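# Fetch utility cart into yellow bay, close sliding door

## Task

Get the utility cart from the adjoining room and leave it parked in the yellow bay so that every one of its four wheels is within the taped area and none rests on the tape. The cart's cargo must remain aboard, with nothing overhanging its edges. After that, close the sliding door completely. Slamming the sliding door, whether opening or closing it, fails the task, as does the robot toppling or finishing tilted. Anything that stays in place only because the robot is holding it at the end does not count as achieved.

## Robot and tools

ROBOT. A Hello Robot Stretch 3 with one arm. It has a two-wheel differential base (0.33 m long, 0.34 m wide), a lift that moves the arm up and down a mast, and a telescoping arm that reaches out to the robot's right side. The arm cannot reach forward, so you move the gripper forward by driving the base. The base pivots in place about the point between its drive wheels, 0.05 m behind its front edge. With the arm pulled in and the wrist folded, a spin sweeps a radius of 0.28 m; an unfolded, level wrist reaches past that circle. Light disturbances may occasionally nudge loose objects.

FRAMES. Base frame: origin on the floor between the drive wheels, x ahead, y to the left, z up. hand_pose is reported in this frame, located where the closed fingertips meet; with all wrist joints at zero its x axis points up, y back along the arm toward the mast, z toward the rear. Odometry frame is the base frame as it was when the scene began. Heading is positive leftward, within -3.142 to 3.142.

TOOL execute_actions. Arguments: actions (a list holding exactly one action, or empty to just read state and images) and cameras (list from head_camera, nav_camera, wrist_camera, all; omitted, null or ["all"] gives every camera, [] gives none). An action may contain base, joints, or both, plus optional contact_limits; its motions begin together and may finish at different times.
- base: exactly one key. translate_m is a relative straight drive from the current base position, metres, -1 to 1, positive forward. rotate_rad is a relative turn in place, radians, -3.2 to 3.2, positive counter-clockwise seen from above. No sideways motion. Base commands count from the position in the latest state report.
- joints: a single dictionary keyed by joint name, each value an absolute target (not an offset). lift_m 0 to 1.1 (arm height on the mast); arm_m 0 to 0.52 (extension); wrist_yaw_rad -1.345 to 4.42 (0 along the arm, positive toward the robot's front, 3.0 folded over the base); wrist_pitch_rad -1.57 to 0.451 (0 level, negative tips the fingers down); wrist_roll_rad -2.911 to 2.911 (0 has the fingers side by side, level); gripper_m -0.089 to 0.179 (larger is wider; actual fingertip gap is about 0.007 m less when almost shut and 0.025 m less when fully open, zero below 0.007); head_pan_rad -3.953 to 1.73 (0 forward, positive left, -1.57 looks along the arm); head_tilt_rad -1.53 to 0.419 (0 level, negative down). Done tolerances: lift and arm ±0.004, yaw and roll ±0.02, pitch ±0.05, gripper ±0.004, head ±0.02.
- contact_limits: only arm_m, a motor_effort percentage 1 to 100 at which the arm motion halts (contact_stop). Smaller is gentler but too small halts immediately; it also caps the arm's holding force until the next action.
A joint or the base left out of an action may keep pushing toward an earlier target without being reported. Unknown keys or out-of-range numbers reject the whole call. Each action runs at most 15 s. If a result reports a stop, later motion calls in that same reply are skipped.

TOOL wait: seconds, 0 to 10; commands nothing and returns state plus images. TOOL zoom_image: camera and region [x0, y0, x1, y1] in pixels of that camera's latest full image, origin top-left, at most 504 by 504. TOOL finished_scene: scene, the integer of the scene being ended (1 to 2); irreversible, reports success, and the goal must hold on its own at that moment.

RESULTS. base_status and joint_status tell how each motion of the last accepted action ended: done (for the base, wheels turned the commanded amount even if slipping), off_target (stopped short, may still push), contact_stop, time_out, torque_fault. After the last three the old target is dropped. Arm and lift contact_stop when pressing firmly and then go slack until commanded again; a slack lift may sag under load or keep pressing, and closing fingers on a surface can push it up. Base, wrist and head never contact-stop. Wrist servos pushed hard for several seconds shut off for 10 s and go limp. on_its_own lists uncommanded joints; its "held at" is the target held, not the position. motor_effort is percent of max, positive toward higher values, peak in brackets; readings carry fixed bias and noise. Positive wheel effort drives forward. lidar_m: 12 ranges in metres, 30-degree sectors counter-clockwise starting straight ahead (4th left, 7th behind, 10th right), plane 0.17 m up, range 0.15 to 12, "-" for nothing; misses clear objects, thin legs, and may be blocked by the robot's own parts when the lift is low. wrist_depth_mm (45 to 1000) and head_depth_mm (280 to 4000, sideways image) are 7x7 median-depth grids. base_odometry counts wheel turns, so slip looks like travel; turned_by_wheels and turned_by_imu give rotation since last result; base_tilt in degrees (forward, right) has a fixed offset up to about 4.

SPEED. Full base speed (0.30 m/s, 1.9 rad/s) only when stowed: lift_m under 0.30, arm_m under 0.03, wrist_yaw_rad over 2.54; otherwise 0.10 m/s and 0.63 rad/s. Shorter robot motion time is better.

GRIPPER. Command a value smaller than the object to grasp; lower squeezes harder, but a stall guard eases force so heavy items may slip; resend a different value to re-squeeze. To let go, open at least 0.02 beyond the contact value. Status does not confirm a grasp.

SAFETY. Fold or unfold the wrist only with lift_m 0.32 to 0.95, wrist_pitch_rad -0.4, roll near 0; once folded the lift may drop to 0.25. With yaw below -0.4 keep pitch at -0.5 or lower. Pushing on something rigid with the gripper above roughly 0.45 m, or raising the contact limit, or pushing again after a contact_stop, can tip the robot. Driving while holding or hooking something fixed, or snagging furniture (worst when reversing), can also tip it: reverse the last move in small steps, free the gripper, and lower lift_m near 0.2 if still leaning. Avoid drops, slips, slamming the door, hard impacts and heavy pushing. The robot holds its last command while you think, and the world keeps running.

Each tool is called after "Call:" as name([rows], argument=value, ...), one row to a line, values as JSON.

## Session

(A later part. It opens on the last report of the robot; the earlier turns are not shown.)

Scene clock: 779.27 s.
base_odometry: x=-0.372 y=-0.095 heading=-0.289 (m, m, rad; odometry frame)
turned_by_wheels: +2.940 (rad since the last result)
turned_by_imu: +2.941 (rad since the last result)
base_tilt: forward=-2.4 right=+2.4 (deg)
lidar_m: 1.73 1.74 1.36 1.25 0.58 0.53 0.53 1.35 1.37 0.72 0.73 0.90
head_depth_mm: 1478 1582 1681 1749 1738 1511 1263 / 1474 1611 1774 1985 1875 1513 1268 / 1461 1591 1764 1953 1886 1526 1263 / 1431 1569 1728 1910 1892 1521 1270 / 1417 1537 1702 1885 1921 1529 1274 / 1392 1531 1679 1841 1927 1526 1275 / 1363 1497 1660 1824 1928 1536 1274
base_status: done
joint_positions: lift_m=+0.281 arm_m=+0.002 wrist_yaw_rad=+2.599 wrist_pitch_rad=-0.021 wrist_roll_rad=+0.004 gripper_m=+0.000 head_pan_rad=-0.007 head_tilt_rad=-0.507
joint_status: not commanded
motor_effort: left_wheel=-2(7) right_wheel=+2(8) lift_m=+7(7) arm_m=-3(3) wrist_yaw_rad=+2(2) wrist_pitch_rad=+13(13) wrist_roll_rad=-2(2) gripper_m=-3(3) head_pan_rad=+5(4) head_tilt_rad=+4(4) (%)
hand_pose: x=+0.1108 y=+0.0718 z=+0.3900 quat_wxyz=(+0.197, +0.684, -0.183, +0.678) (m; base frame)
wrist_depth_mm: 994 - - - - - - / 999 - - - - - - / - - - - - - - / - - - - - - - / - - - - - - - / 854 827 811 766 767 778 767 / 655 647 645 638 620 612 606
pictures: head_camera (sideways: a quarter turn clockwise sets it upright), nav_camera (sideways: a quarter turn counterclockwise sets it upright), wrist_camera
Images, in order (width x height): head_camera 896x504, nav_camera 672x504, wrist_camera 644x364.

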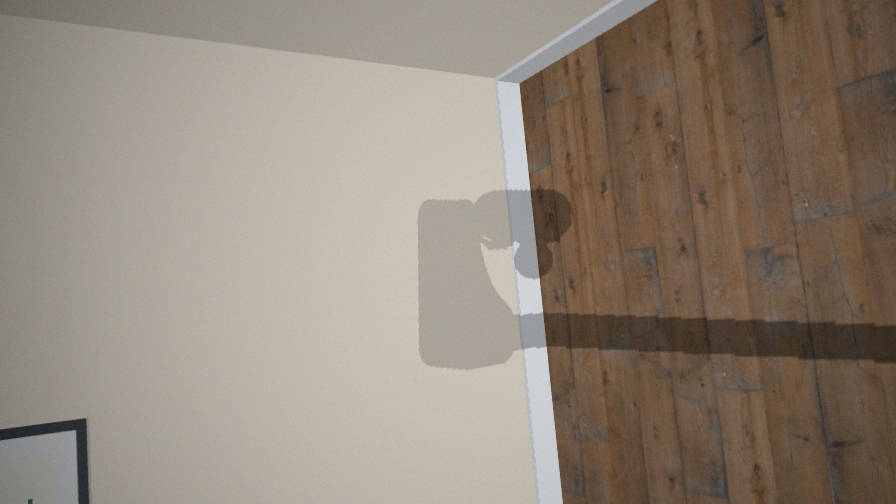

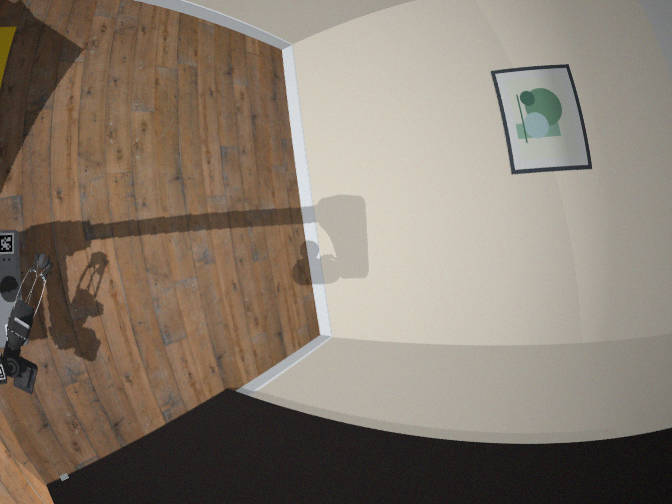

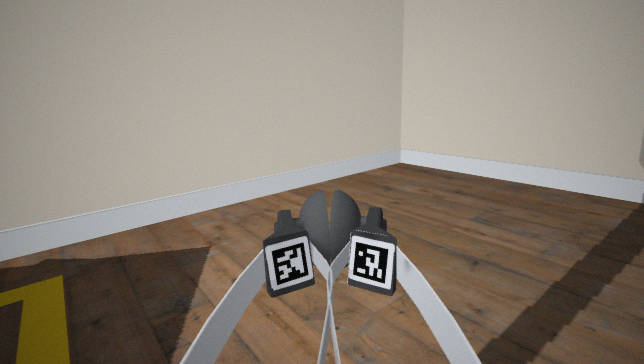

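Call:
execute_actions([
  {"base":{"translate_m":1.0},"joints":{"head_pan_rad":-1.2,"head_tilt_rad":-0.8}},
])

Scene clock: 786.90 s.
base_odometry: x=+0.586 y=-0.380 heading=-0.289 (m, m, rad; odometry frame)
turned_by_wheels: +0.000 (rad since the last result)
turned_by_imu: -0.001 (rad since the last result)
base_tilt: forward=-2.4 right=+2.3 (deg)
lidar_m: 0.74 0.75 0.92 1.40 1.41 1.47 1.48 0.97 0.63 0.59 0.64 0.79
head_depth_mm: 501 571 656 772 909 1123 1112 / 512 586 680 812 1003 1223 1114 / 525 601 699 840 1053 1247 1128 / 538 618 722 875 1104 1269 1126 / 551 634 747 909 1157 1282 1135 / 565 653 773 943 1224 1293 1133 / 581 671 799 987 1300 1294 1139
base_status: done
joint_positions: lift_m=+0.281 arm_m=+0.002 wrist_yaw_rad=+2.599 wrist_pitch_rad=-0.021 wrist_roll_rad=+0.004 gripper_m=+0.000 head_pan_rad=-1.193 head_tilt_rad=-0.790
joint_status: all done
motor_effort: left_wheel=-1(3) right_wheel=+1(6) lift_m=+8(8) arm_m=-3(3) wrist_yaw_rad=+2(2) wrist_pitch_rad=+13(13) wrist_roll_rad=-2(1) gripper_m=-3(2) head_pan_rad=-3(50) head_tilt_rad=-6(30) (%)
hand_pose: x=+0.1108 y=+0.0719 z=+0.3901 quat_wxyz=(+0.197, +0.684, -0.183, +0.678) (m; base frame)
wrist_depth_mm: - - - - 785 641 532 / - - - - 822 662 542 / - - - - 857 681 558 / - - - - 882 686 575 / - - - - 886 719 588 / 850 837 815 753 767 707 603 / 658 641 636 637 624 615 582
pictures: head_camera (sideways: a quarter turn clockwise sets it upright), nav_camera (sideways: a quarter turn counterclockwise sets it upright), wrist_camera
Images, in order (width x height): head_camera 896x504, nav_camera 672x504, wrist_camera 644x364.

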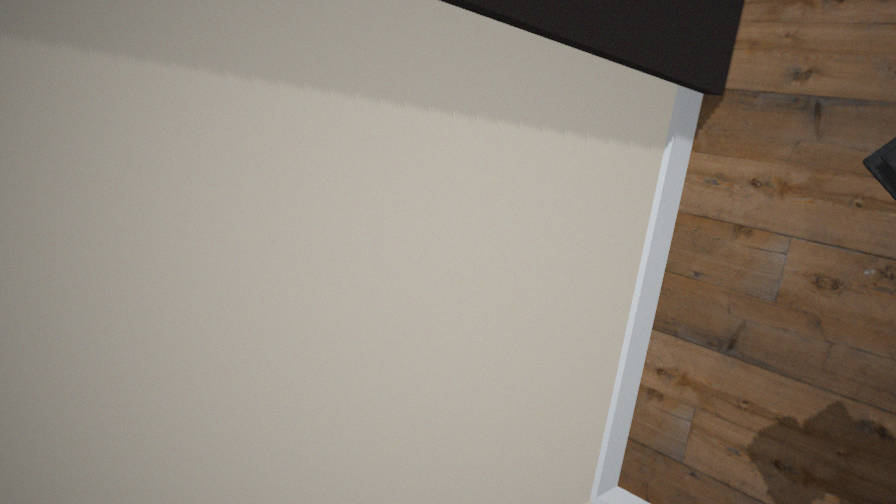

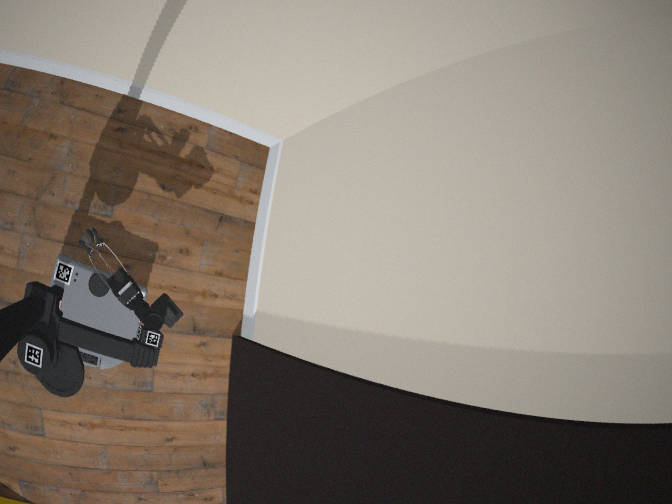

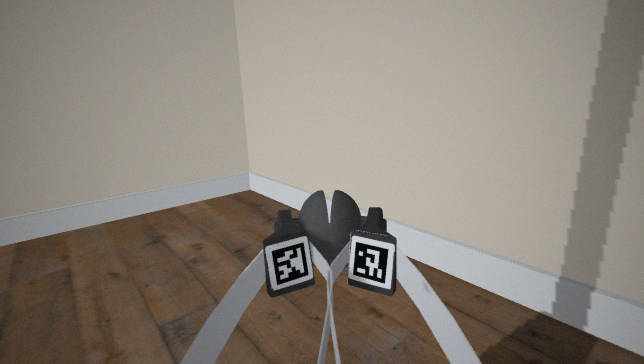

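Call:
execute_actions([
  {"base":{"translate_m":0.2},"joints":{"lift_m":0.36,"wrist_pitch_rad":-0.55}},
], cameras=[])

Call:
execute_actions([
  {"base":{"rotate_rad":0.2},"joints":{"wrist_yaw_rad":-1.34,"head_pan_rad":-1.9,"head_tilt_rad":-0.9}},
])

Scene clock: 795.93 s.
base_odometry: x=+0.778 y=-0.437 heading=-0.289 (m, m, rad; odometry frame)
turned_by_wheels: +0.000 (rad since the last result)
turned_by_imu: +0.000 (rad since the last result)
base_tilt: forward=-2.3 right=+2.4 (deg)
lidar_m: 0.54 0.55 0.67 1.36 1.44 1.65 1.66 0.92 0.64 0.60 0.61 0.59
head_depth_mm: 476 541 626 742 906 1182 1115 / 486 554 644 770 950 1206 1120 / 498 569 665 799 997 1234 1144 / 510 586 686 826 1045 1257 1125 / 523 602 710 862 1100 1277 1129 / 536 620 732 896 1159 1283 1133 / 550 639 758 934 1082 1164 1122
base_status: done
joint_positions: lift_m=+0.359 arm_m=+0.002 wrist_yaw_rad=+2.599 wrist_pitch_rad=-0.562 wrist_roll_rad=+0.004 gripper_m=+0.000 head_pan_rad=-1.193 head_tilt_rad=-0.790
joint_status: all done
motor_effort: left_wheel=-1(6) right_wheel=+1(6) lift_m=+33(35) arm_m=-2(2) wrist_yaw_rad=+1(2) wrist_pitch_rad=+8(13) wrist_roll_rad=-2(2) gripper_m=-3(3) head_pan_rad=-3(4) head_tilt_rad=-6(5) (%)
hand_pose: x=+0.0841 y=+0.0275 z=+0.3409 quat_wxyz=(+0.371, +0.708, +0.006, +0.601) (m; base frame)
wrist_depth_mm: - - - 790 595 478 399 / - 1000 978 877 649 521 425 / 834 806 799 777 703 554 453 / 706 680 675 666 647 597 487 / - 597 578 - 563 551 516 / - 530 - 494 488 494 487 / 466 - - 456 448 443 435
pictures: none
No camera images: the call's "cameras" was empty. Leave "cameras" out to get every camera's image.

Scene clock: 798.90 s.
base_odometry: x=+0.778 y=-0.437 heading=-0.089 (m, m, rad; odometry frame)
turned_by_wheels: +0.200 (rad since the last result)
turned_by_imu: +0.201 (rad since the last result)
base_tilt: forward=-2.4 right=+2.4 (deg)
lidar_m: 0.54 0.57 0.81 1.43 1.50 1.65 1.73 0.74 0.62 0.60 0.63 0.56
head_depth_mm: 542 621 756 973 1313 1218 1092 / 566 661 774 945 1261 1221 1130 / 550 642 772 976 1288 1226 - / 534 623 745 924 1229 1228 - / 519 603 718 880 1153 1236 1103 / 506 585 692 845 1086 1238 1106 / 493 567 668 813 1038 1226 1118
base_status: done
joint_positions: lift_m=+0.359 arm_m=+0.002 wrist_yaw_rad=-1.326 wrist_pitch_rad=-0.562 wrist_roll_rad=+0.002 gripper_m=+0.000 head_pan_rad=-1.893 head_tilt_rad=-0.889
joint_status: all done
joint sent to its limit — the command would take wrist_yaw_rad past its lower limit, so that joint was sent only as far as its limit.
motor_effort: left_wheel=-1(4) right_wheel=+2(4) lift_m=+33(33) arm_m=-3(3) wrist_yaw_rad=-2(4) wrist_pitch_rad=+8(8) wrist_roll_rad=-1(2) gripper_m=-3(3) head_pan_rad=-3(48) head_tilt_rad=-7(18) (%)
hand_pose: x=-0.2193 y=-0.1962 z=+0.3409 quat_wxyz=(+0.414, -0.264, -0.656, -0.573) (m; base frame)
wrist_depth_mm: 343 444 666 - - - - / 354 462 690 948 942 908 899 / 390 474 736 785 772 749 734 / 424 496 655 667 651 644 630 / 439 547 584 - 567 555 552 / 442 516 513 496 492 490 490 / 447 464 459 456 451 456 439
pictures: head_camera (sideways: a quarter turn clockwise sets it upright), nav_camera (sideways: a quarter turn counterclockwise sets it upright), wrist_camera
Images, in order (width x height): head_camera 896x504, nav_camera 672x504, wrist_camera 644x364.

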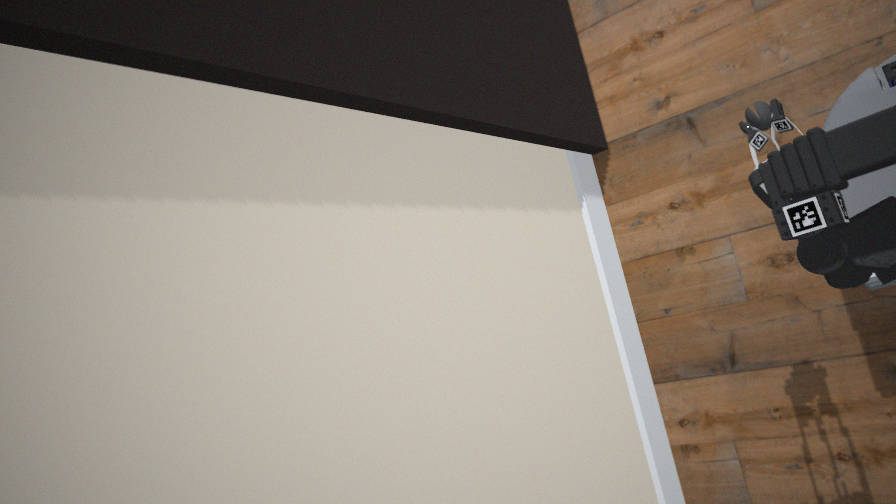

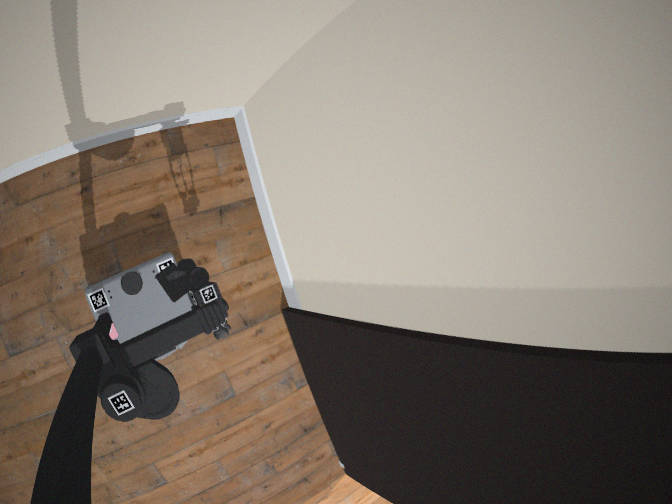

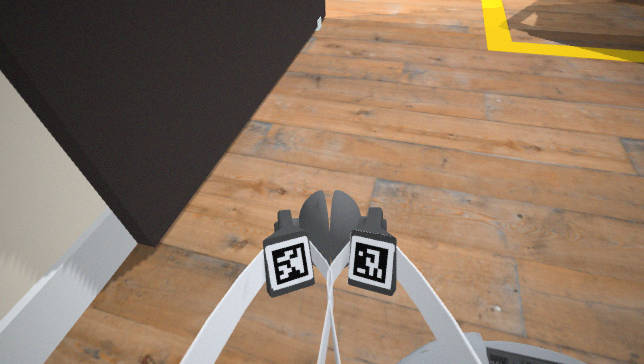

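Call:
execute_actions([
  {"joints":{"arm_m":0.42,"head_pan_rad":-1.9,"head_tilt_rad":-0.9},"contact_limits":{"arm_m":12}},
])

Scene clock: 813.27 s.
base_odometry: x=+0.778 y=-0.437 heading=-0.089 (m, m, rad; odometry frame)
turned_by_wheels: +0.000 (rad since the last result)
turned_by_imu: +0.000 (rad since the last result)
base_tilt: forward=-2.4 right=+2.4 (deg)
lidar_m: 0.54 0.57 0.81 1.43 1.50 1.65 1.73 0.74 0.62 0.60 0.63 0.55
head_depth_mm: 541 621 759 968 1311 1219 1093 / 565 656 773 949 1272 1220 1130 / 548 645 772 973 1288 1242 - / 534 623 743 911 1257 1226 1123 / 520 604 716 864 1249 1240 1106 / 507 585 691 846 1092 1239 1117 / 493 568 668 812 1030 1224 1114
base_status: not commanded
joint_positions: lift_m=+0.359 arm_m=+0.389 wrist_yaw_rad=-1.330 wrist_pitch_rad=-0.572 wrist_roll_rad=+0.002 gripper_m=+0.000 head_pan_rad=-1.893 head_tilt_rad=-0.889
joint_status: arm_m contact_stop (moved +0.387 of +0.418); the others done
on_its_own: arm_m is slack since a contact_stop, until your next command for it (your +0.420 is given up)
motor_effort: left_wheel=-5(5) right_wheel=+5(4) lift_m=+31(33) arm_m=+5(12) wrist_yaw_rad=+2(2) wrist_pitch_rad=+14(15) wrist_roll_rad=-1(1) gripper_m=-10(12) head_pan_rad=-5(4) head_tilt_rad=-7(7) (%)
contact_limits: arm_m 12 (drawing in: default 24, maximum 40; extending or still: default 35, maximum 56)
hand_pose: x=-0.2180 y=-0.5819 z=+0.3392 quat_wxyz=(+0.410, -0.262, -0.657, -0.576) (m; base frame)
wrist_depth_mm: - 55 77 148 221 - - / - 57 81 164 254 907 879 / - 59 85 183 490 752 739 / - 61 90 197 609 640 627 / - 62 96 - 561 552 552 / - 64 95 382 482 494 486 / - 67 99 314 446 443 438
pictures: head_camera (sideways: a quarter turn clockwise sets it upright), nav_camera (sideways: a quarter turn counterclockwise sets it upright), wrist_camera
Images, in order (width x height): head_camera 896x504, nav_camera 672x504, wrist_camera 644x364.

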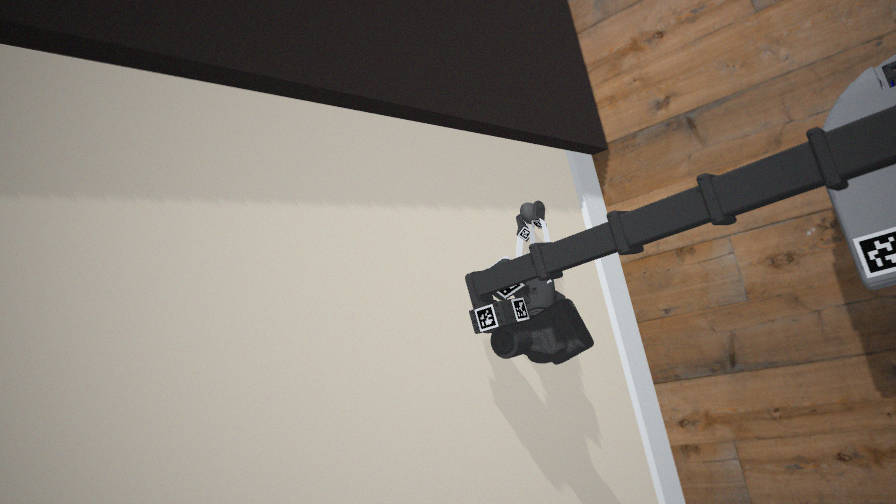

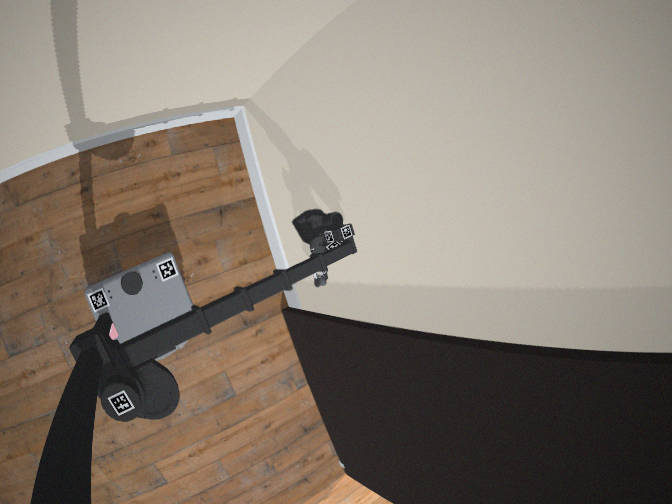

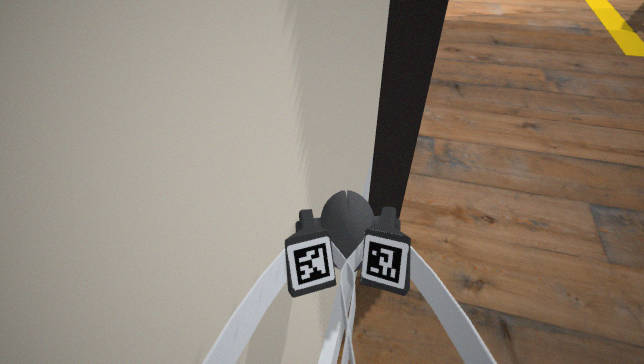

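Call:
execute_actions([
  {"base":{"translate_m":-0.2},"joints":{"arm_m":0.382}},
])

Scene clock: 821.10 s.
base_odometry: x=+0.579 y=-0.419 heading=-0.089 (m, m, rad; odometry frame)
turned_by_wheels: +0.000 (rad since the last result)
turned_by_imu: +0.062 (rad since the last result)
base_tilt: forward=-2.4 right=+2.4 (deg)
lidar_m: 0.73 0.79 1.17 1.44 1.54 1.49 2.18 0.69 0.56 0.59 0.64 0.74
head_depth_mm: 496 584 712 914 1268 1217 1089 / 484 570 689 875 1189 1220 1134 / 497 585 690 858 1165 1252 - / 518 604 724 888 1237 1226 1127 / 507 589 702 848 1252 1236 1107 / 497 575 683 840 1090 1238 1112 / 486 564 665 812 1045 1240 1116
base_status: done
joint_positions: lift_m=+0.360 arm_m=+0.381 wrist_yaw_rad=-1.331 wrist_pitch_rad=-0.650 wrist_roll_rad=+0.003 gripper_m=+0.000 head_pan_rad=-1.896 head_tilt_rad=-0.892
joint_status: all done
on_its_own: wrist_pitch_rad is at rest, and its effort (+60) is outside its rest range (-20 to +32)
motor_effort: left_wheel=-2(13) right_wheel=-9(38) lift_m=+26(30) arm_m=+12(12) wrist_yaw_rad=+3(3) wrist_pitch_rad=+60(68) wrist_roll_rad=-1(2) gripper_m=-16(16) head_pan_rad=-3(5) head_tilt_rad=-5(6) (%)
hand_pose: x=-0.2054 y=-0.5709 z=+0.3241 quat_wxyz=(+0.387, -0.236, -0.667, -0.591) (m; base frame)
wrist_depth_mm: - 48 62 110 101 98 922 / - 49 66 124 114 755 771 / - 50 70 142 131 663 652 / - 53 76 158 156 581 575 / - 54 82 137 508 518 510 / - 58 87 274 453 467 463 / - 61 87 288 419 421 418
pictures: head_camera (sideways: a quarter turn clockwise sets it upright), nav_camera (sideways: a quarter turn counterclockwise sets it upright), wrist_camera
Images, in order (width x height): head_camera 896x504, nav_camera 672x504, wrist_camera 644x364.

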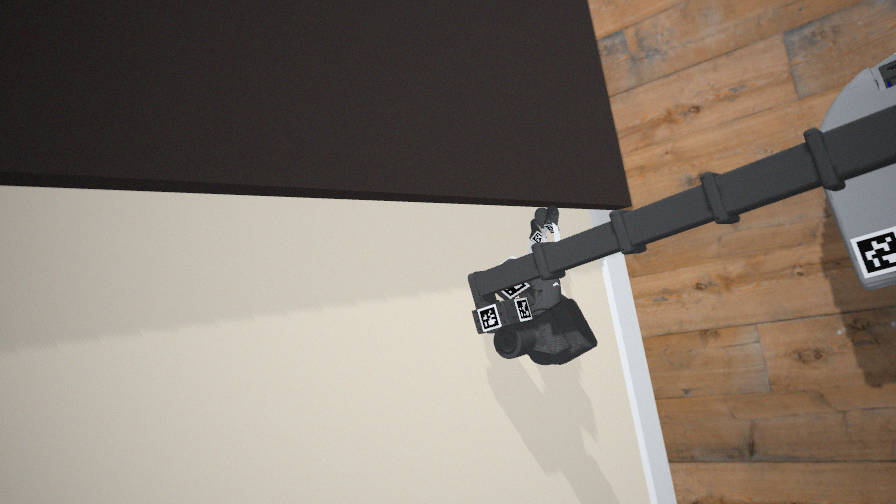

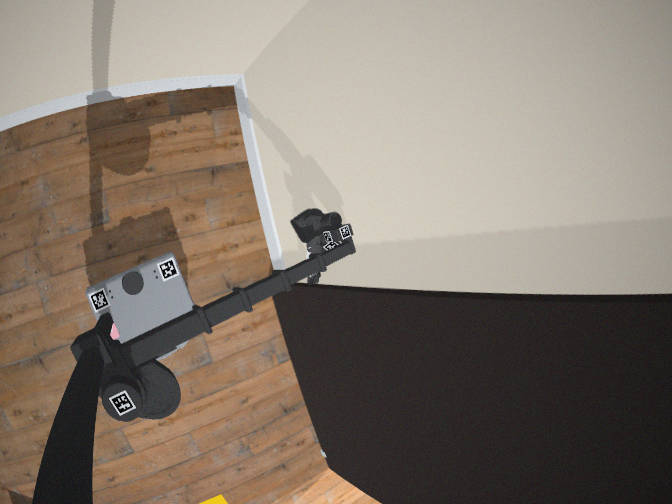

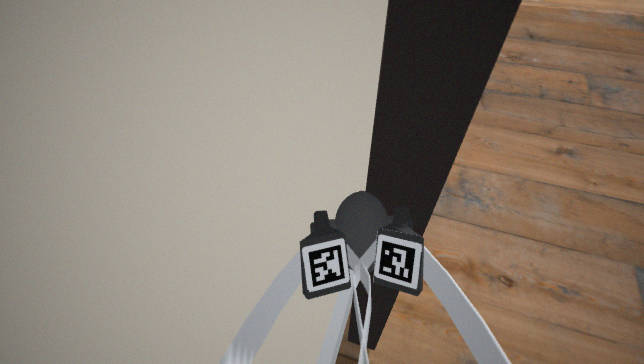

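Call:
execute_actions([
  {"base":{"rotate_rad":-0.06},"joints":{"wrist_pitch_rad":-0.5}},
], cameras=[])

Call:
execute_actions([
  {"base":{"translate_m":-0.25}},
])

Scene clock: 838.43 s.
base_odometry: x=+0.579 y=-0.419 heading=-0.149 (m, m, rad; odometry frame)
turned_by_wheels: -0.060 (rad since the last result)
turned_by_imu: -0.016 (rad since the last result)
base_tilt: forward=-2.4 right=+2.4 (deg)
lidar_m: 0.73 0.77 1.14 1.43 1.53 1.50 1.59 0.70 0.56 0.59 0.63 0.74
head_depth_mm: 502 591 721 926 1291 1213 1087 / 489 575 697 884 1216 1227 1128 / 501 587 700 866 1178 1247 - / 520 606 725 897 1231 1225 1122 / 509 591 704 846 1256 1237 1096 / 497 575 682 838 1087 1245 1114 / 486 560 664 806 1037 1214 1121
base_status: done
joint_positions: lift_m=+0.360 arm_m=+0.381 wrist_yaw_rad=-1.330 wrist_pitch_rad=-0.636 wrist_roll_rad=+0.002 gripper_m=+0.000 head_pan_rad=-1.897 head_tilt_rad=-0.893
joint_status: wrist_pitch_rad off_target (ended at -0.636, target -0.500)
on_its_own: wrist_pitch_rad is at rest, and its effort (+82) is outside its rest range (-20 to +32)
motor_effort: left_wheel=-3(17) right_wheel=-2(44) lift_m=+26(26) arm_m=+11(12) wrist_yaw_rad=+2(3) wrist_pitch_rad=+82(94) wrist_roll_rad=-1(1) gripper_m=-14(16) head_pan_rad=-3(2) head_tilt_rad=-4(5) (%)
hand_pose: x=-0.2077 y=-0.5715 z=+0.3267 quat_wxyz=(+0.391, -0.241, -0.665, -0.589) (m; base frame)
wrist_depth_mm: - 49 66 120 101 891 927 / - 51 70 135 114 763 784 / - 52 74 153 131 668 673 / - 54 80 167 159 588 585 / - 57 86 136 515 527 518 / - 60 90 285 455 471 467 / - 62 91 304 422 426 425
pictures: none
No camera images: the call's "cameras" was empty. Leave "cameras" out to get every camera's image.

Scene clock: 842.33 s.
base_odometry: x=+0.332 y=-0.382 heading=-0.150 (m, m, rad; odometry frame)
turned_by_wheels: -0.001 (rad since the last result)
turned_by_imu: +0.344 (rad since the last result)
base_tilt: forward=-3.0 right=+1.3 (deg)
lidar_m: 0.93 1.20 1.48 1.50 1.35 1.37 0.77 0.52 0.49 0.56 0.71 0.92
head_depth_mm: 415 481 572 706 921 1189 1100 / 420 487 581 721 947 1204 1127 / 443 520 623 761 991 1215 - / 482 562 678 835 1166 1234 1125 / 488 569 686 846 1260 1245 1115 / 495 578 696 874 1187 1254 1114 / 500 587 708 901 1217 1248 1120
base_status: done
joint_positions: lift_m=+0.360 arm_m=+0.361 wrist_yaw_rad=-1.335 wrist_pitch_rad=-0.706 wrist_roll_rad=+0.051 gripper_m=+0.000 head_pan_rad=-1.897 head_tilt_rad=-0.894
joint_status: not commanded
on_its_own: arm_m is at rest, and its effort (+37) is outside its rest range (-14 to +14); wrist_pitch_rad is at rest, and its effort (+100) is outside its rest range (-20 to +32)
motor_effort: left_wheel=-15(20) right_wheel=-1(33) lift_m=+26(26) arm_m=+37(36) wrist_yaw_rad=+8(8) wrist_pitch_rad=+100(100) wrist_roll_rad=-19(32) gripper_m=-46(47) head_pan_rad=+0(1) head_tilt_rad=-3(4) (%)
hand_pose: x=-0.1958 y=-0.5480 z=+0.3137 quat_wxyz=(+0.353, -0.233, -0.681, -0.597) (m; base frame)
wrist_depth_mm: - - - 54 90 144 82 / - - 47 61 112 107 90 / - - 50 71 149 118 112 / - - 53 84 171 136 529 / - - 59 102 - 478 486 / - 49 67 115 302 449 443 / - 53 79 241 417 418 411
pictures: head_camera (sideways: a quarter turn clockwise sets it upright), nav_camera (sideways: a quarter turn counterclockwise sets it upright), wrist_camera
Images, in order (width x height): head_camera 896x504, nav_camera 672x504, wrist_camera 644x364.

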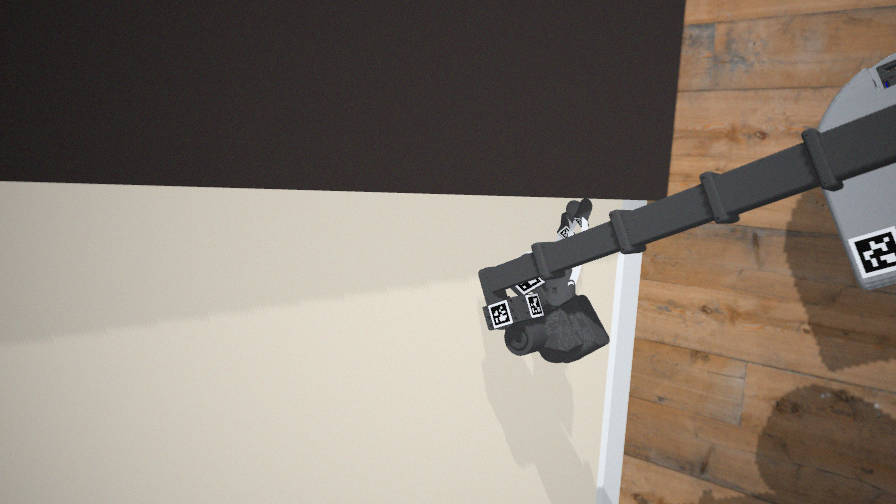

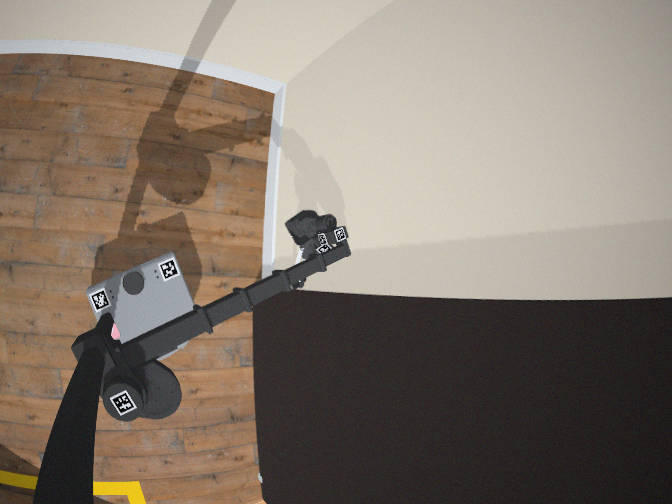

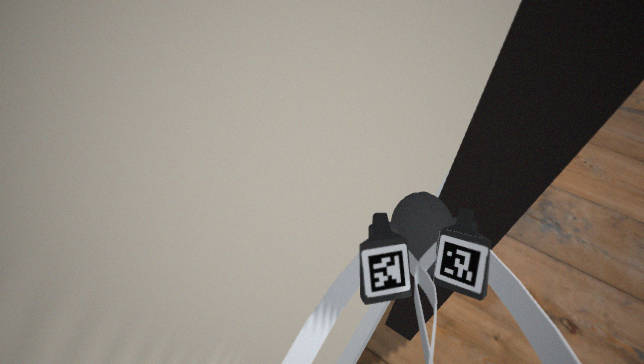

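Call:
execute_actions([
  {"base":{"translate_m":0.08},"joints":{"arm_m":0.30,"wrist_pitch_rad":-0.55}},
])

Scene clock: 850.80 s.
base_odometry: x=+0.411 y=-0.394 heading=-0.150 (m, m, rad; odometry frame)
turned_by_wheels: +0.000 (rad since the last result)
turned_by_imu: -0.067 (rad since the last result)
base_tilt: forward=-2.4 right=+2.4 (deg)
lidar_m: 0.85 1.05 1.46 1.46 1.40 1.40 0.89 0.57 0.52 0.58 0.71 0.85
head_depth_mm: 433 505 605 758 1004 1217 1090 / 455 519 609 760 1016 1221 1129 / 489 570 688 833 1079 1243 - / 491 576 692 863 1185 1214 1121 / 494 578 697 873 1065 1232 1108 / 497 582 702 884 1182 1239 1112 / 498 584 705 891 1197 1236 1111
base_status: done
joint_positions: lift_m=+0.360 arm_m=+0.300 wrist_yaw_rad=-1.329 wrist_pitch_rad=-0.568 wrist_roll_rad=+0.002 gripper_m=+0.000 head_pan_rad=-1.898 head_tilt_rad=-0.895
joint_status: all done
motor_effort: left_wheel=+0(33) right_wheel=-1(16) lift_m=+20(20) arm_m=-2(27) wrist_yaw_rad=+0(7) wrist_pitch_rad=+11(100) wrist_roll_rad=-1(17) gripper_m=-3(36) head_pan_rad=-1(2) head_tilt_rad=-3(5) (%)
hand_pose: x=-0.2186 y=-0.4938 z=+0.3407 quat_wxyz=(+0.412, -0.263, -0.657, -0.575) (m; base frame)
wrist_depth_mm: - 90 115 144 122 302 - / - 95 124 159 139 578 902 / 87 101 135 178 166 719 745 / 93 109 148 198 217 634 626 / 99 117 161 - 439 565 549 / 105 126 169 311 486 491 488 / 110 137 228 355 440 447 435
pictures: head_camera (sideways: a quarter turn clockwise sets it upright), nav_camera (sideways: a quarter turn counterclockwise sets it upright), wrist_camera
Images, in order (width x height): head_camera 896x504, nav_camera 672x504, wrist_camera 644x364.

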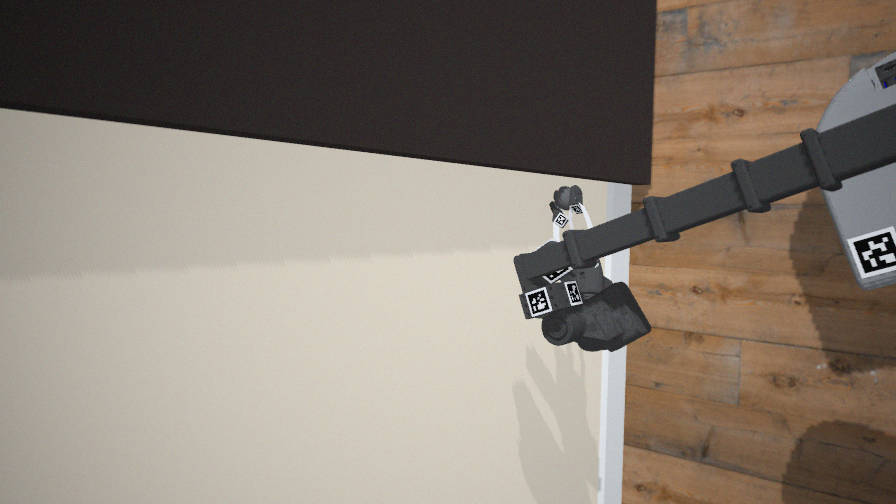

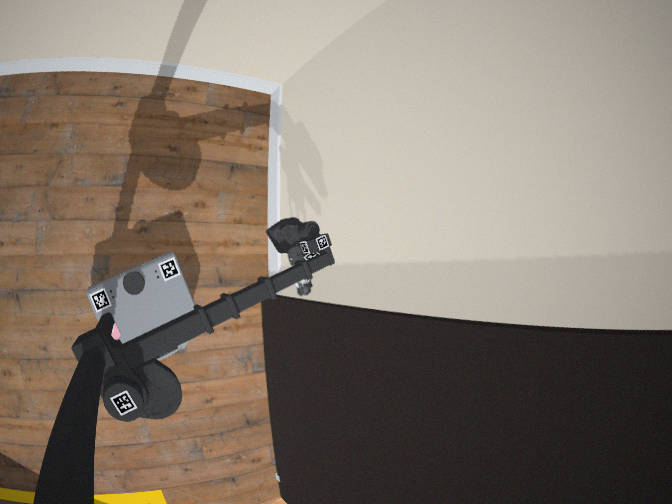

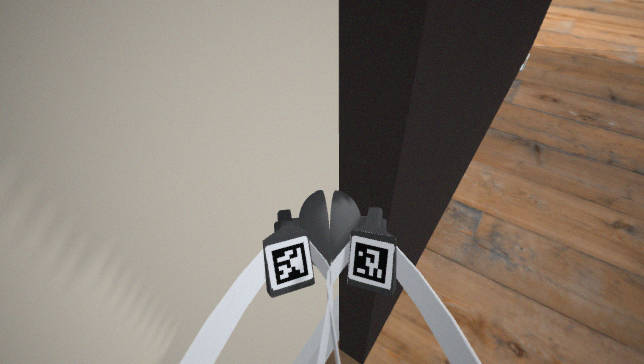

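Call:
execute_actions([
  {"joints":{"arm_m":0.08}},
], cameras=[])

Call:
execute_actions([
  {"base":{"rotate_rad":-0.32},"joints":{"wrist_yaw_rad":1.75,"head_pan_rad":-1.6}},
], cameras=[])

Call:
execute_actions([
  {"base":{"translate_m":0.1},"joints":{"wrist_pitch_rad":0.0,"arm_m":0.3}},
])

Scene clock: 870.07 s.
base_odometry: x=+0.411 y=-0.394 heading=-0.150 (m, m, rad; odometry frame)
turned_by_wheels: +0.000 (rad since the last result)
turned_by_imu: +0.001 (rad since the last result)
base_tilt: forward=-2.4 right=+2.3 (deg)
lidar_m: 0.86 1.05 1.45 1.46 1.40 1.40 0.89 0.57 0.52 0.58 0.71 0.85
head_depth_mm: 433 505 605 757 1003 1216 1092 / 454 519 608 759 1014 1225 1128 / 488 570 688 833 1104 1260 - / 491 575 692 863 1164 1266 - / 495 577 696 873 1167 1237 1106 / 497 581 701 879 1185 1242 1109 / 501 582 705 891 1199 1246 1111
base_status: not commanded
joint_positions: lift_m=+0.360 arm_m=+0.080 wrist_yaw_rad=-1.329 wrist_pitch_rad=-0.567 wrist_roll_rad=+0.002 gripper_m=+0.000 head_pan_rad=-1.898 head_tilt_rad=-0.895
joint_status: all done
motor_effort: left_wheel=+0(0) right_wheel=+0(2) lift_m=+20(20) arm_m=-3(4) wrist_yaw_rad=+0(0) wrist_pitch_rad=+11(11) wrist_roll_rad=-1(1) gripper_m=-3(3) head_pan_rad=-1(0) head_tilt_rad=-2(3) (%)
hand_pose: x=-0.2186 y=-0.2738 z=+0.3407 quat_wxyz=(+0.412, -0.263, -0.657, -0.575) (m; base frame)
wrist_depth_mm: 195 231 297 414 689 - - / 205 246 321 464 825 897 903 / 225 261 347 521 756 745 729 / 273 282 382 570 651 640 632 / 298 330 419 - 566 559 554 / 317 379 433 494 495 490 486 / 337 421 453 454 447 446 438
pictures: none
No camera images: the call's "cameras" was empty. Leave "cameras" out to get every camera's image.

Scene clock: 872.60 s.
base_odometry: x=+0.411 y=-0.394 heading=-0.470 (m, m, rad; odometry frame)
turned_by_wheels: -0.320 (rad since the last result)
turned_by_imu: -0.321 (rad since the last result)
base_tilt: forward=-2.4 right=+2.4 (deg)
lidar_m: 0.85 0.89 1.26 1.45 1.53 1.40 1.47 0.70 0.53 0.52 0.60 0.86
head_depth_mm: 433 507 610 761 1018 1228 1092 / 443 508 611 763 1023 1242 - / 488 569 665 827 1079 1267 1117 / 488 573 690 861 1153 1246 1105 / 489 574 691 866 1156 1240 1094 / 492 575 692 867 1158 1239 1109 / 493 577 693 870 1168 1243 1109
base_status: done
joint_positions: lift_m=+0.360 arm_m=+0.080 wrist_yaw_rad=+1.748 wrist_pitch_rad=-0.567 wrist_roll_rad=+0.002 gripper_m=+0.000 head_pan_rad=-1.607 head_tilt_rad=-0.895
joint_status: all done
motor_effort: left_wheel=+1(4) right_wheel=-2(5) lift_m=+20(20) arm_m=-2(3) wrist_yaw_rad=+3(3) wrist_pitch_rad=+11(11) wrist_roll_rad=-1(1) gripper_m=-3(3) head_pan_rad=+5(32) head_tilt_rad=-3(3) (%)
hand_pose: x=+0.1787 y=-0.1896 z=+0.3408 quat_wxyz=(+0.588, +0.648, -0.284, +0.393) (m; base frame)
wrist_depth_mm: 939 869 821 763 712 686 624 / 990 936 888 849 784 756 607 / 829 803 791 773 768 745 592 / 683 690 673 665 651 643 556 / 595 592 584 - 557 547 526 / 523 514 511 488 496 488 477 / 468 464 455 452 447 441 437
pictures: none
No camera images: the call's "cameras" was empty. Leave "cameras" out to get every camera's image.

Scene clock: 875.47 s.
base_odometry: x=+0.500 y=-0.439 heading=-0.470 (m, m, rad; odometry frame)
turned_by_wheels: +0.000 (rad since the last result)
turned_by_imu: +0.000 (rad since the last result)
base_tilt: forward=-2.4 right=+2.4 (deg)
lidar_m: 0.75 0.79 1.12 1.45 1.52 1.48 1.55 0.71 0.55 0.58 0.61 0.77
head_depth_mm: 491 548 634 767 1027 1223 1089 / 491 574 688 832 1030 1224 1113 / 492 576 692 865 1246 1227 1118 / 493 577 693 869 1183 1232 1117 / 494 577 695 868 1113 1226 1108 / 495 579 697 876 1119 1244 1112 / 495 581 699 878 1178 1244 1115
base_status: done
joint_positions: lift_m=+0.360 arm_m=+0.300 wrist_yaw_rad=+1.749 wrist_pitch_rad=-0.022 wrist_roll_rad=+0.002 gripper_m=+0.000 head_pan_rad=-1.607 head_tilt_rad=-0.895
joint_status: all done
motor_effort: left_wheel=+2(4) right_wheel=-2(3) lift_m=+20(19) arm_m=+4(5) wrist_yaw_rad=+2(3) wrist_pitch_rad=+14(12) wrist_roll_rad=-1(1) gripper_m=-3(3) head_pan_rad=+6(4) head_tilt_rad=-3(3) (%)
hand_pose: x=+0.2303 y=-0.3995 z=+0.4690 quat_wxyz=(+0.460, +0.548, -0.448, +0.537) (m; base frame)
wrist_depth_mm: 756 700 665 611 585 511 265 / 800 733 690 643 604 503 265 / 841 781 719 677 625 497 263 / 876 817 759 698 656 491 260 / 939 853 789 - 670 480 258 / 926 879 832 762 698 474 255 / 765 752 749 748 724 468 255
pictures: head_camera (sideways: a quarter turn clockwise sets it upright), nav_camera (sideways: a quarter turn counterclockwise sets it upright), wrist_camera
Images, in order (width x height): head_camera 896x504, nav_camera 672x504, wrist_camera 644x364.

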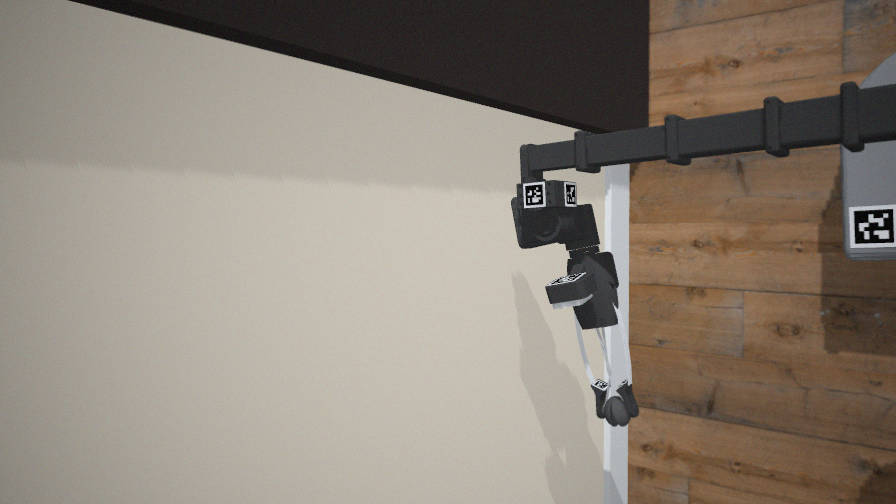

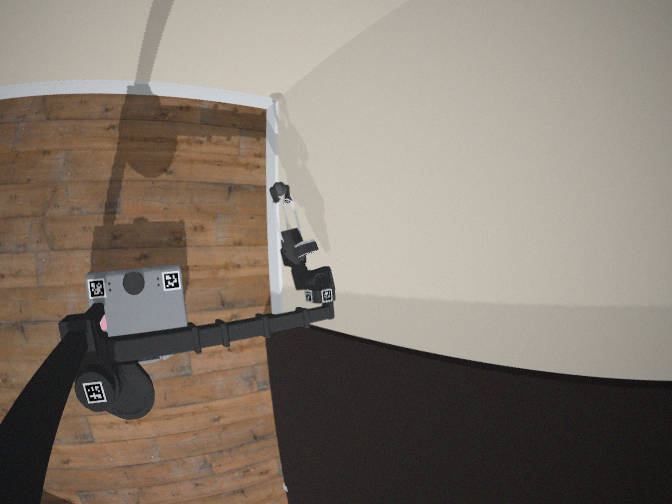

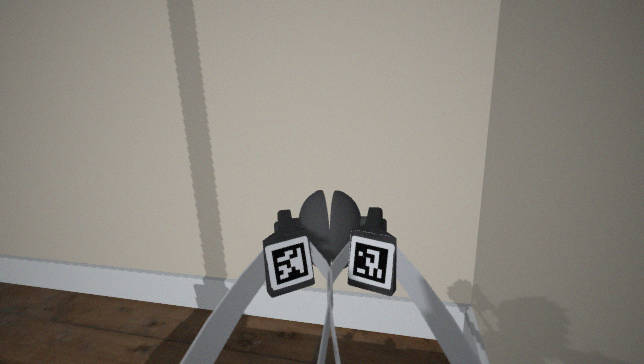

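Call:
execute_actions([
  {"joints":{"arm_m":0.45},"contact_limits":{"arm_m":12}},
])

Scene clock: 880.13 s.
base_odometry: x=+0.500 y=-0.439 heading=-0.470 (m, m, rad; odometry frame)
turned_by_wheels: +0.000 (rad since the last result)
turned_by_imu: +0.001 (rad since the last result)
base_tilt: forward=-2.4 right=+2.4 (deg)
lidar_m: 0.75 0.79 1.11 1.45 1.53 1.48 1.55 0.71 0.55 0.58 0.61 0.77
head_depth_mm: 489 547 634 769 1029 1218 1091 / 493 575 690 832 1044 1220 1108 / 493 577 689 836 1215 1227 1119 / 494 578 691 864 1239 1224 1114 / 494 579 696 871 1220 1233 1111 / 496 579 698 874 1149 1247 1105 / 497 581 699 880 1181 1252 1118
base_status: not commanded
joint_positions: lift_m=+0.360 arm_m=+0.351 wrist_yaw_rad=+1.745 wrist_pitch_rad=-0.022 wrist_roll_rad=+0.002 gripper_m=+0.000 head_pan_rad=-1.607 head_tilt_rad=-0.895
joint_status: arm_m contact_stop (moved +0.052 of +0.150)
on_its_own: arm_m is slack since a contact_stop, until your next command for it (your +0.450 is given up)
motor_effort: left_wheel=+2(3) right_wheel=-5(7) lift_m=+20(20) arm_m=+1(12) wrist_yaw_rad=+6(14) wrist_pitch_rad=+13(13) wrist_roll_rad=-1(1) gripper_m=-3(2) head_pan_rad=+4(4) head_tilt_rad=-3(3) (%)
contact_limits: arm_m 12 (drawing in: default 24, maximum 40; extending or still: default 35, maximum 56)
hand_pose: x=+0.2304 y=-0.4520 z=+0.4691 quat_wxyz=(+0.460, +0.547, -0.449, +0.536) (m; base frame)
wrist_depth_mm: 750 694 659 610 577 333 175 / 779 729 681 641 598 328 174 / 826 766 717 666 627 324 172 / 872 814 754 693 650 319 171 / 936 859 796 - 675 314 170 / 951 873 821 760 701 310 169 / 773 767 761 749 709 306 167
pictures: head_camera (sideways: a quarter turn clockwise sets it upright), nav_camera (sideways: a quarter turn counterclockwise sets it upright), wrist_camera
Images, in order (width x height): head_camera 896x504, nav_camera 672x504, wrist_camera 644x364.

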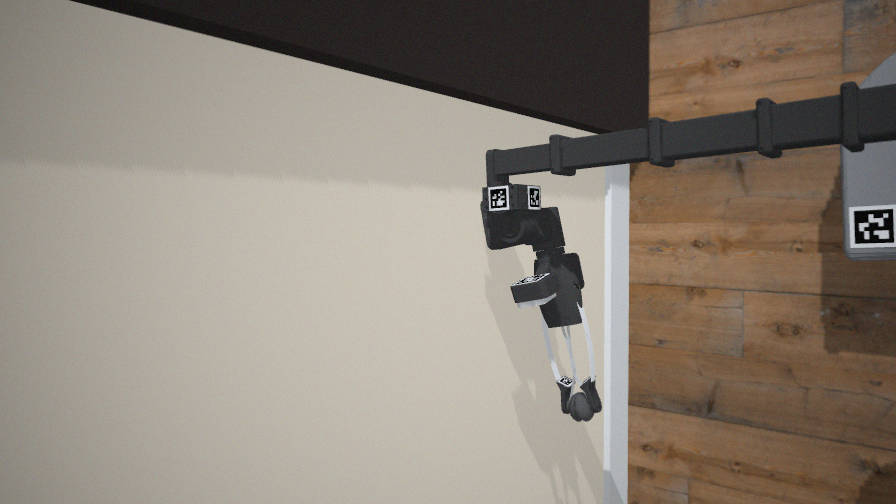

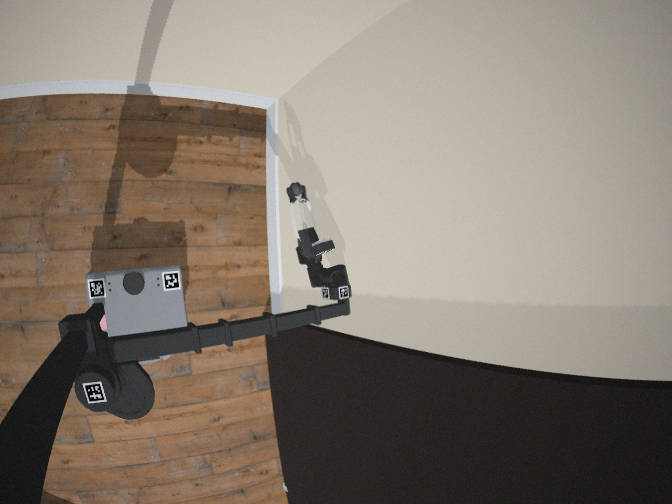

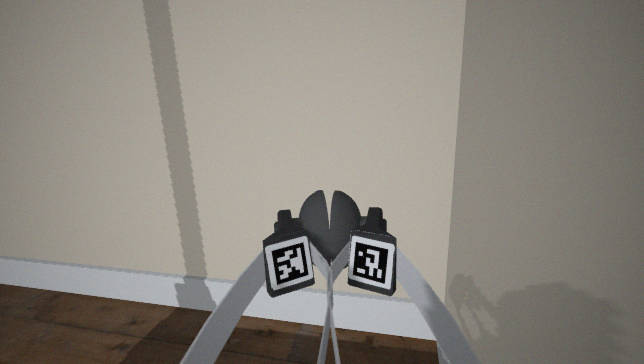

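Call:
execute_actions([
  {"base":{"translate_m":-0.12},"joints":{"arm_m":0.343}},
])

Scene clock: 887.37 s.
base_odometry: x=+0.393 y=-0.385 heading=-0.469 (m, m, rad; odometry frame)
turned_by_wheels: +0.000 (rad since the last result)
turned_by_imu: +0.001 (rad since the last result)
base_tilt: forward=-2.3 right=+2.3 (deg)
lidar_m: 0.87 0.92 1.29 1.46 1.53 1.38 1.45 0.70 0.53 0.52 0.60 0.85
head_depth_mm: 433 507 609 760 1017 1217 1088 / 435 508 610 761 1021 1222 1112 / 479 544 649 795 1134 1221 1115 / 489 570 687 862 1206 1226 1121 / 491 573 688 862 1211 1235 1105 / 491 576 692 866 1107 1236 1107 / 493 575 694 867 1168 1241 1111
base_status: done
joint_positions: lift_m=+0.360 arm_m=+0.342 wrist_yaw_rad=+1.748 wrist_pitch_rad=-0.022 wrist_roll_rad=+0.002 gripper_m=+0.000 head_pan_rad=-1.607 head_tilt_rad=-0.895
joint_status: all done
on_its_own: arm_m is at rest, and its effort (+15) is outside its rest range (-14 to +14)
motor_effort: left_wheel=+2(3) right_wheel=-11(10) lift_m=+20(20) arm_m=+15(14) wrist_yaw_rad=+3(6) wrist_pitch_rad=+13(13) wrist_roll_rad=-1(1) gripper_m=-3(2) head_pan_rad=+5(5) head_tilt_rad=-3(3) (%)
hand_pose: x=+0.2303 y=-0.4417 z=+0.4691 quat_wxyz=(+0.460, +0.548, -0.448, +0.537) (m; base frame)
wrist_depth_mm: 896 842 777 727 695 355 186 / 946 873 817 768 714 349 184 / - 924 853 798 750 348 182 / - 964 896 814 773 341 181 / - - 946 - 808 334 180 / 994 975 957 876 821 331 178 / 778 757 749 750 730 325 177
pictures: head_camera (sideways: a quarter turn clockwise sets it upright), nav_camera (sideways: a quarter turn counterclockwise sets it upright), wrist_camera
Images, in order (width x height): head_camera 896x504, nav_camera 672x504, wrist_camera 644x364.

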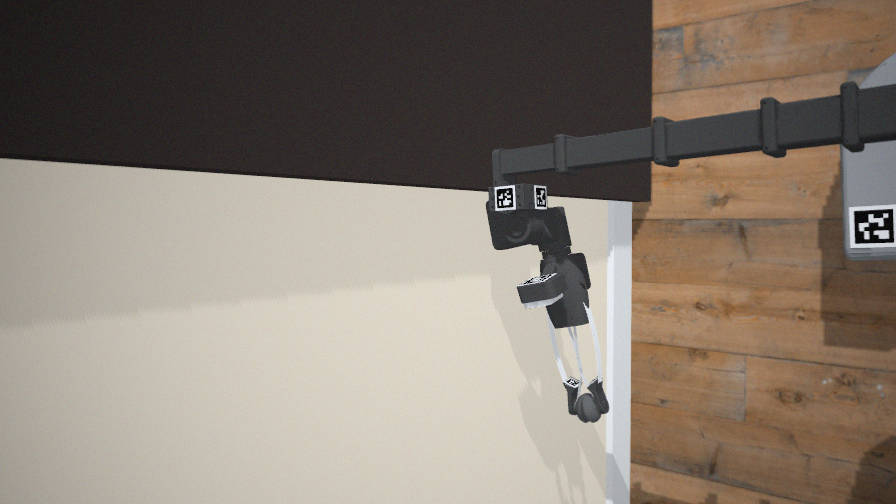

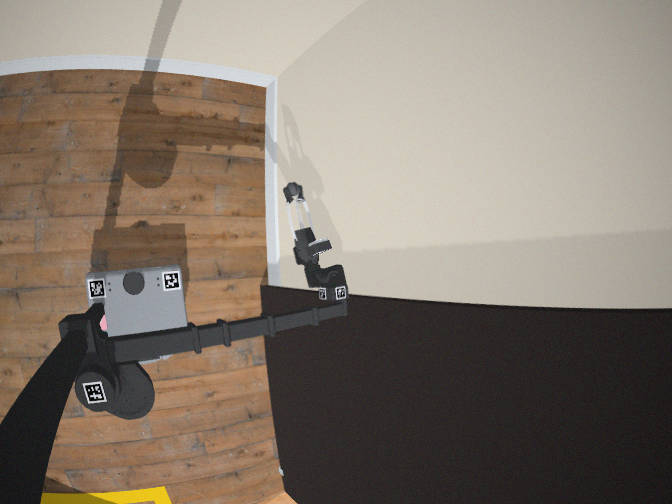

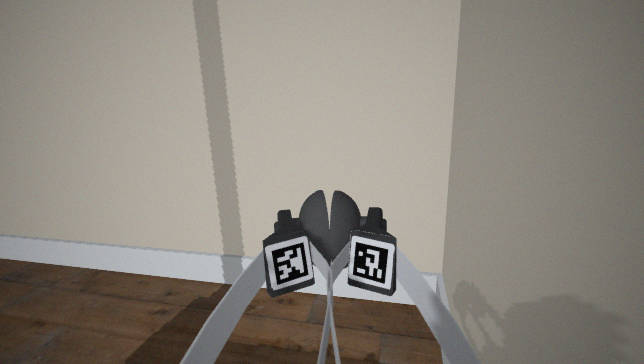

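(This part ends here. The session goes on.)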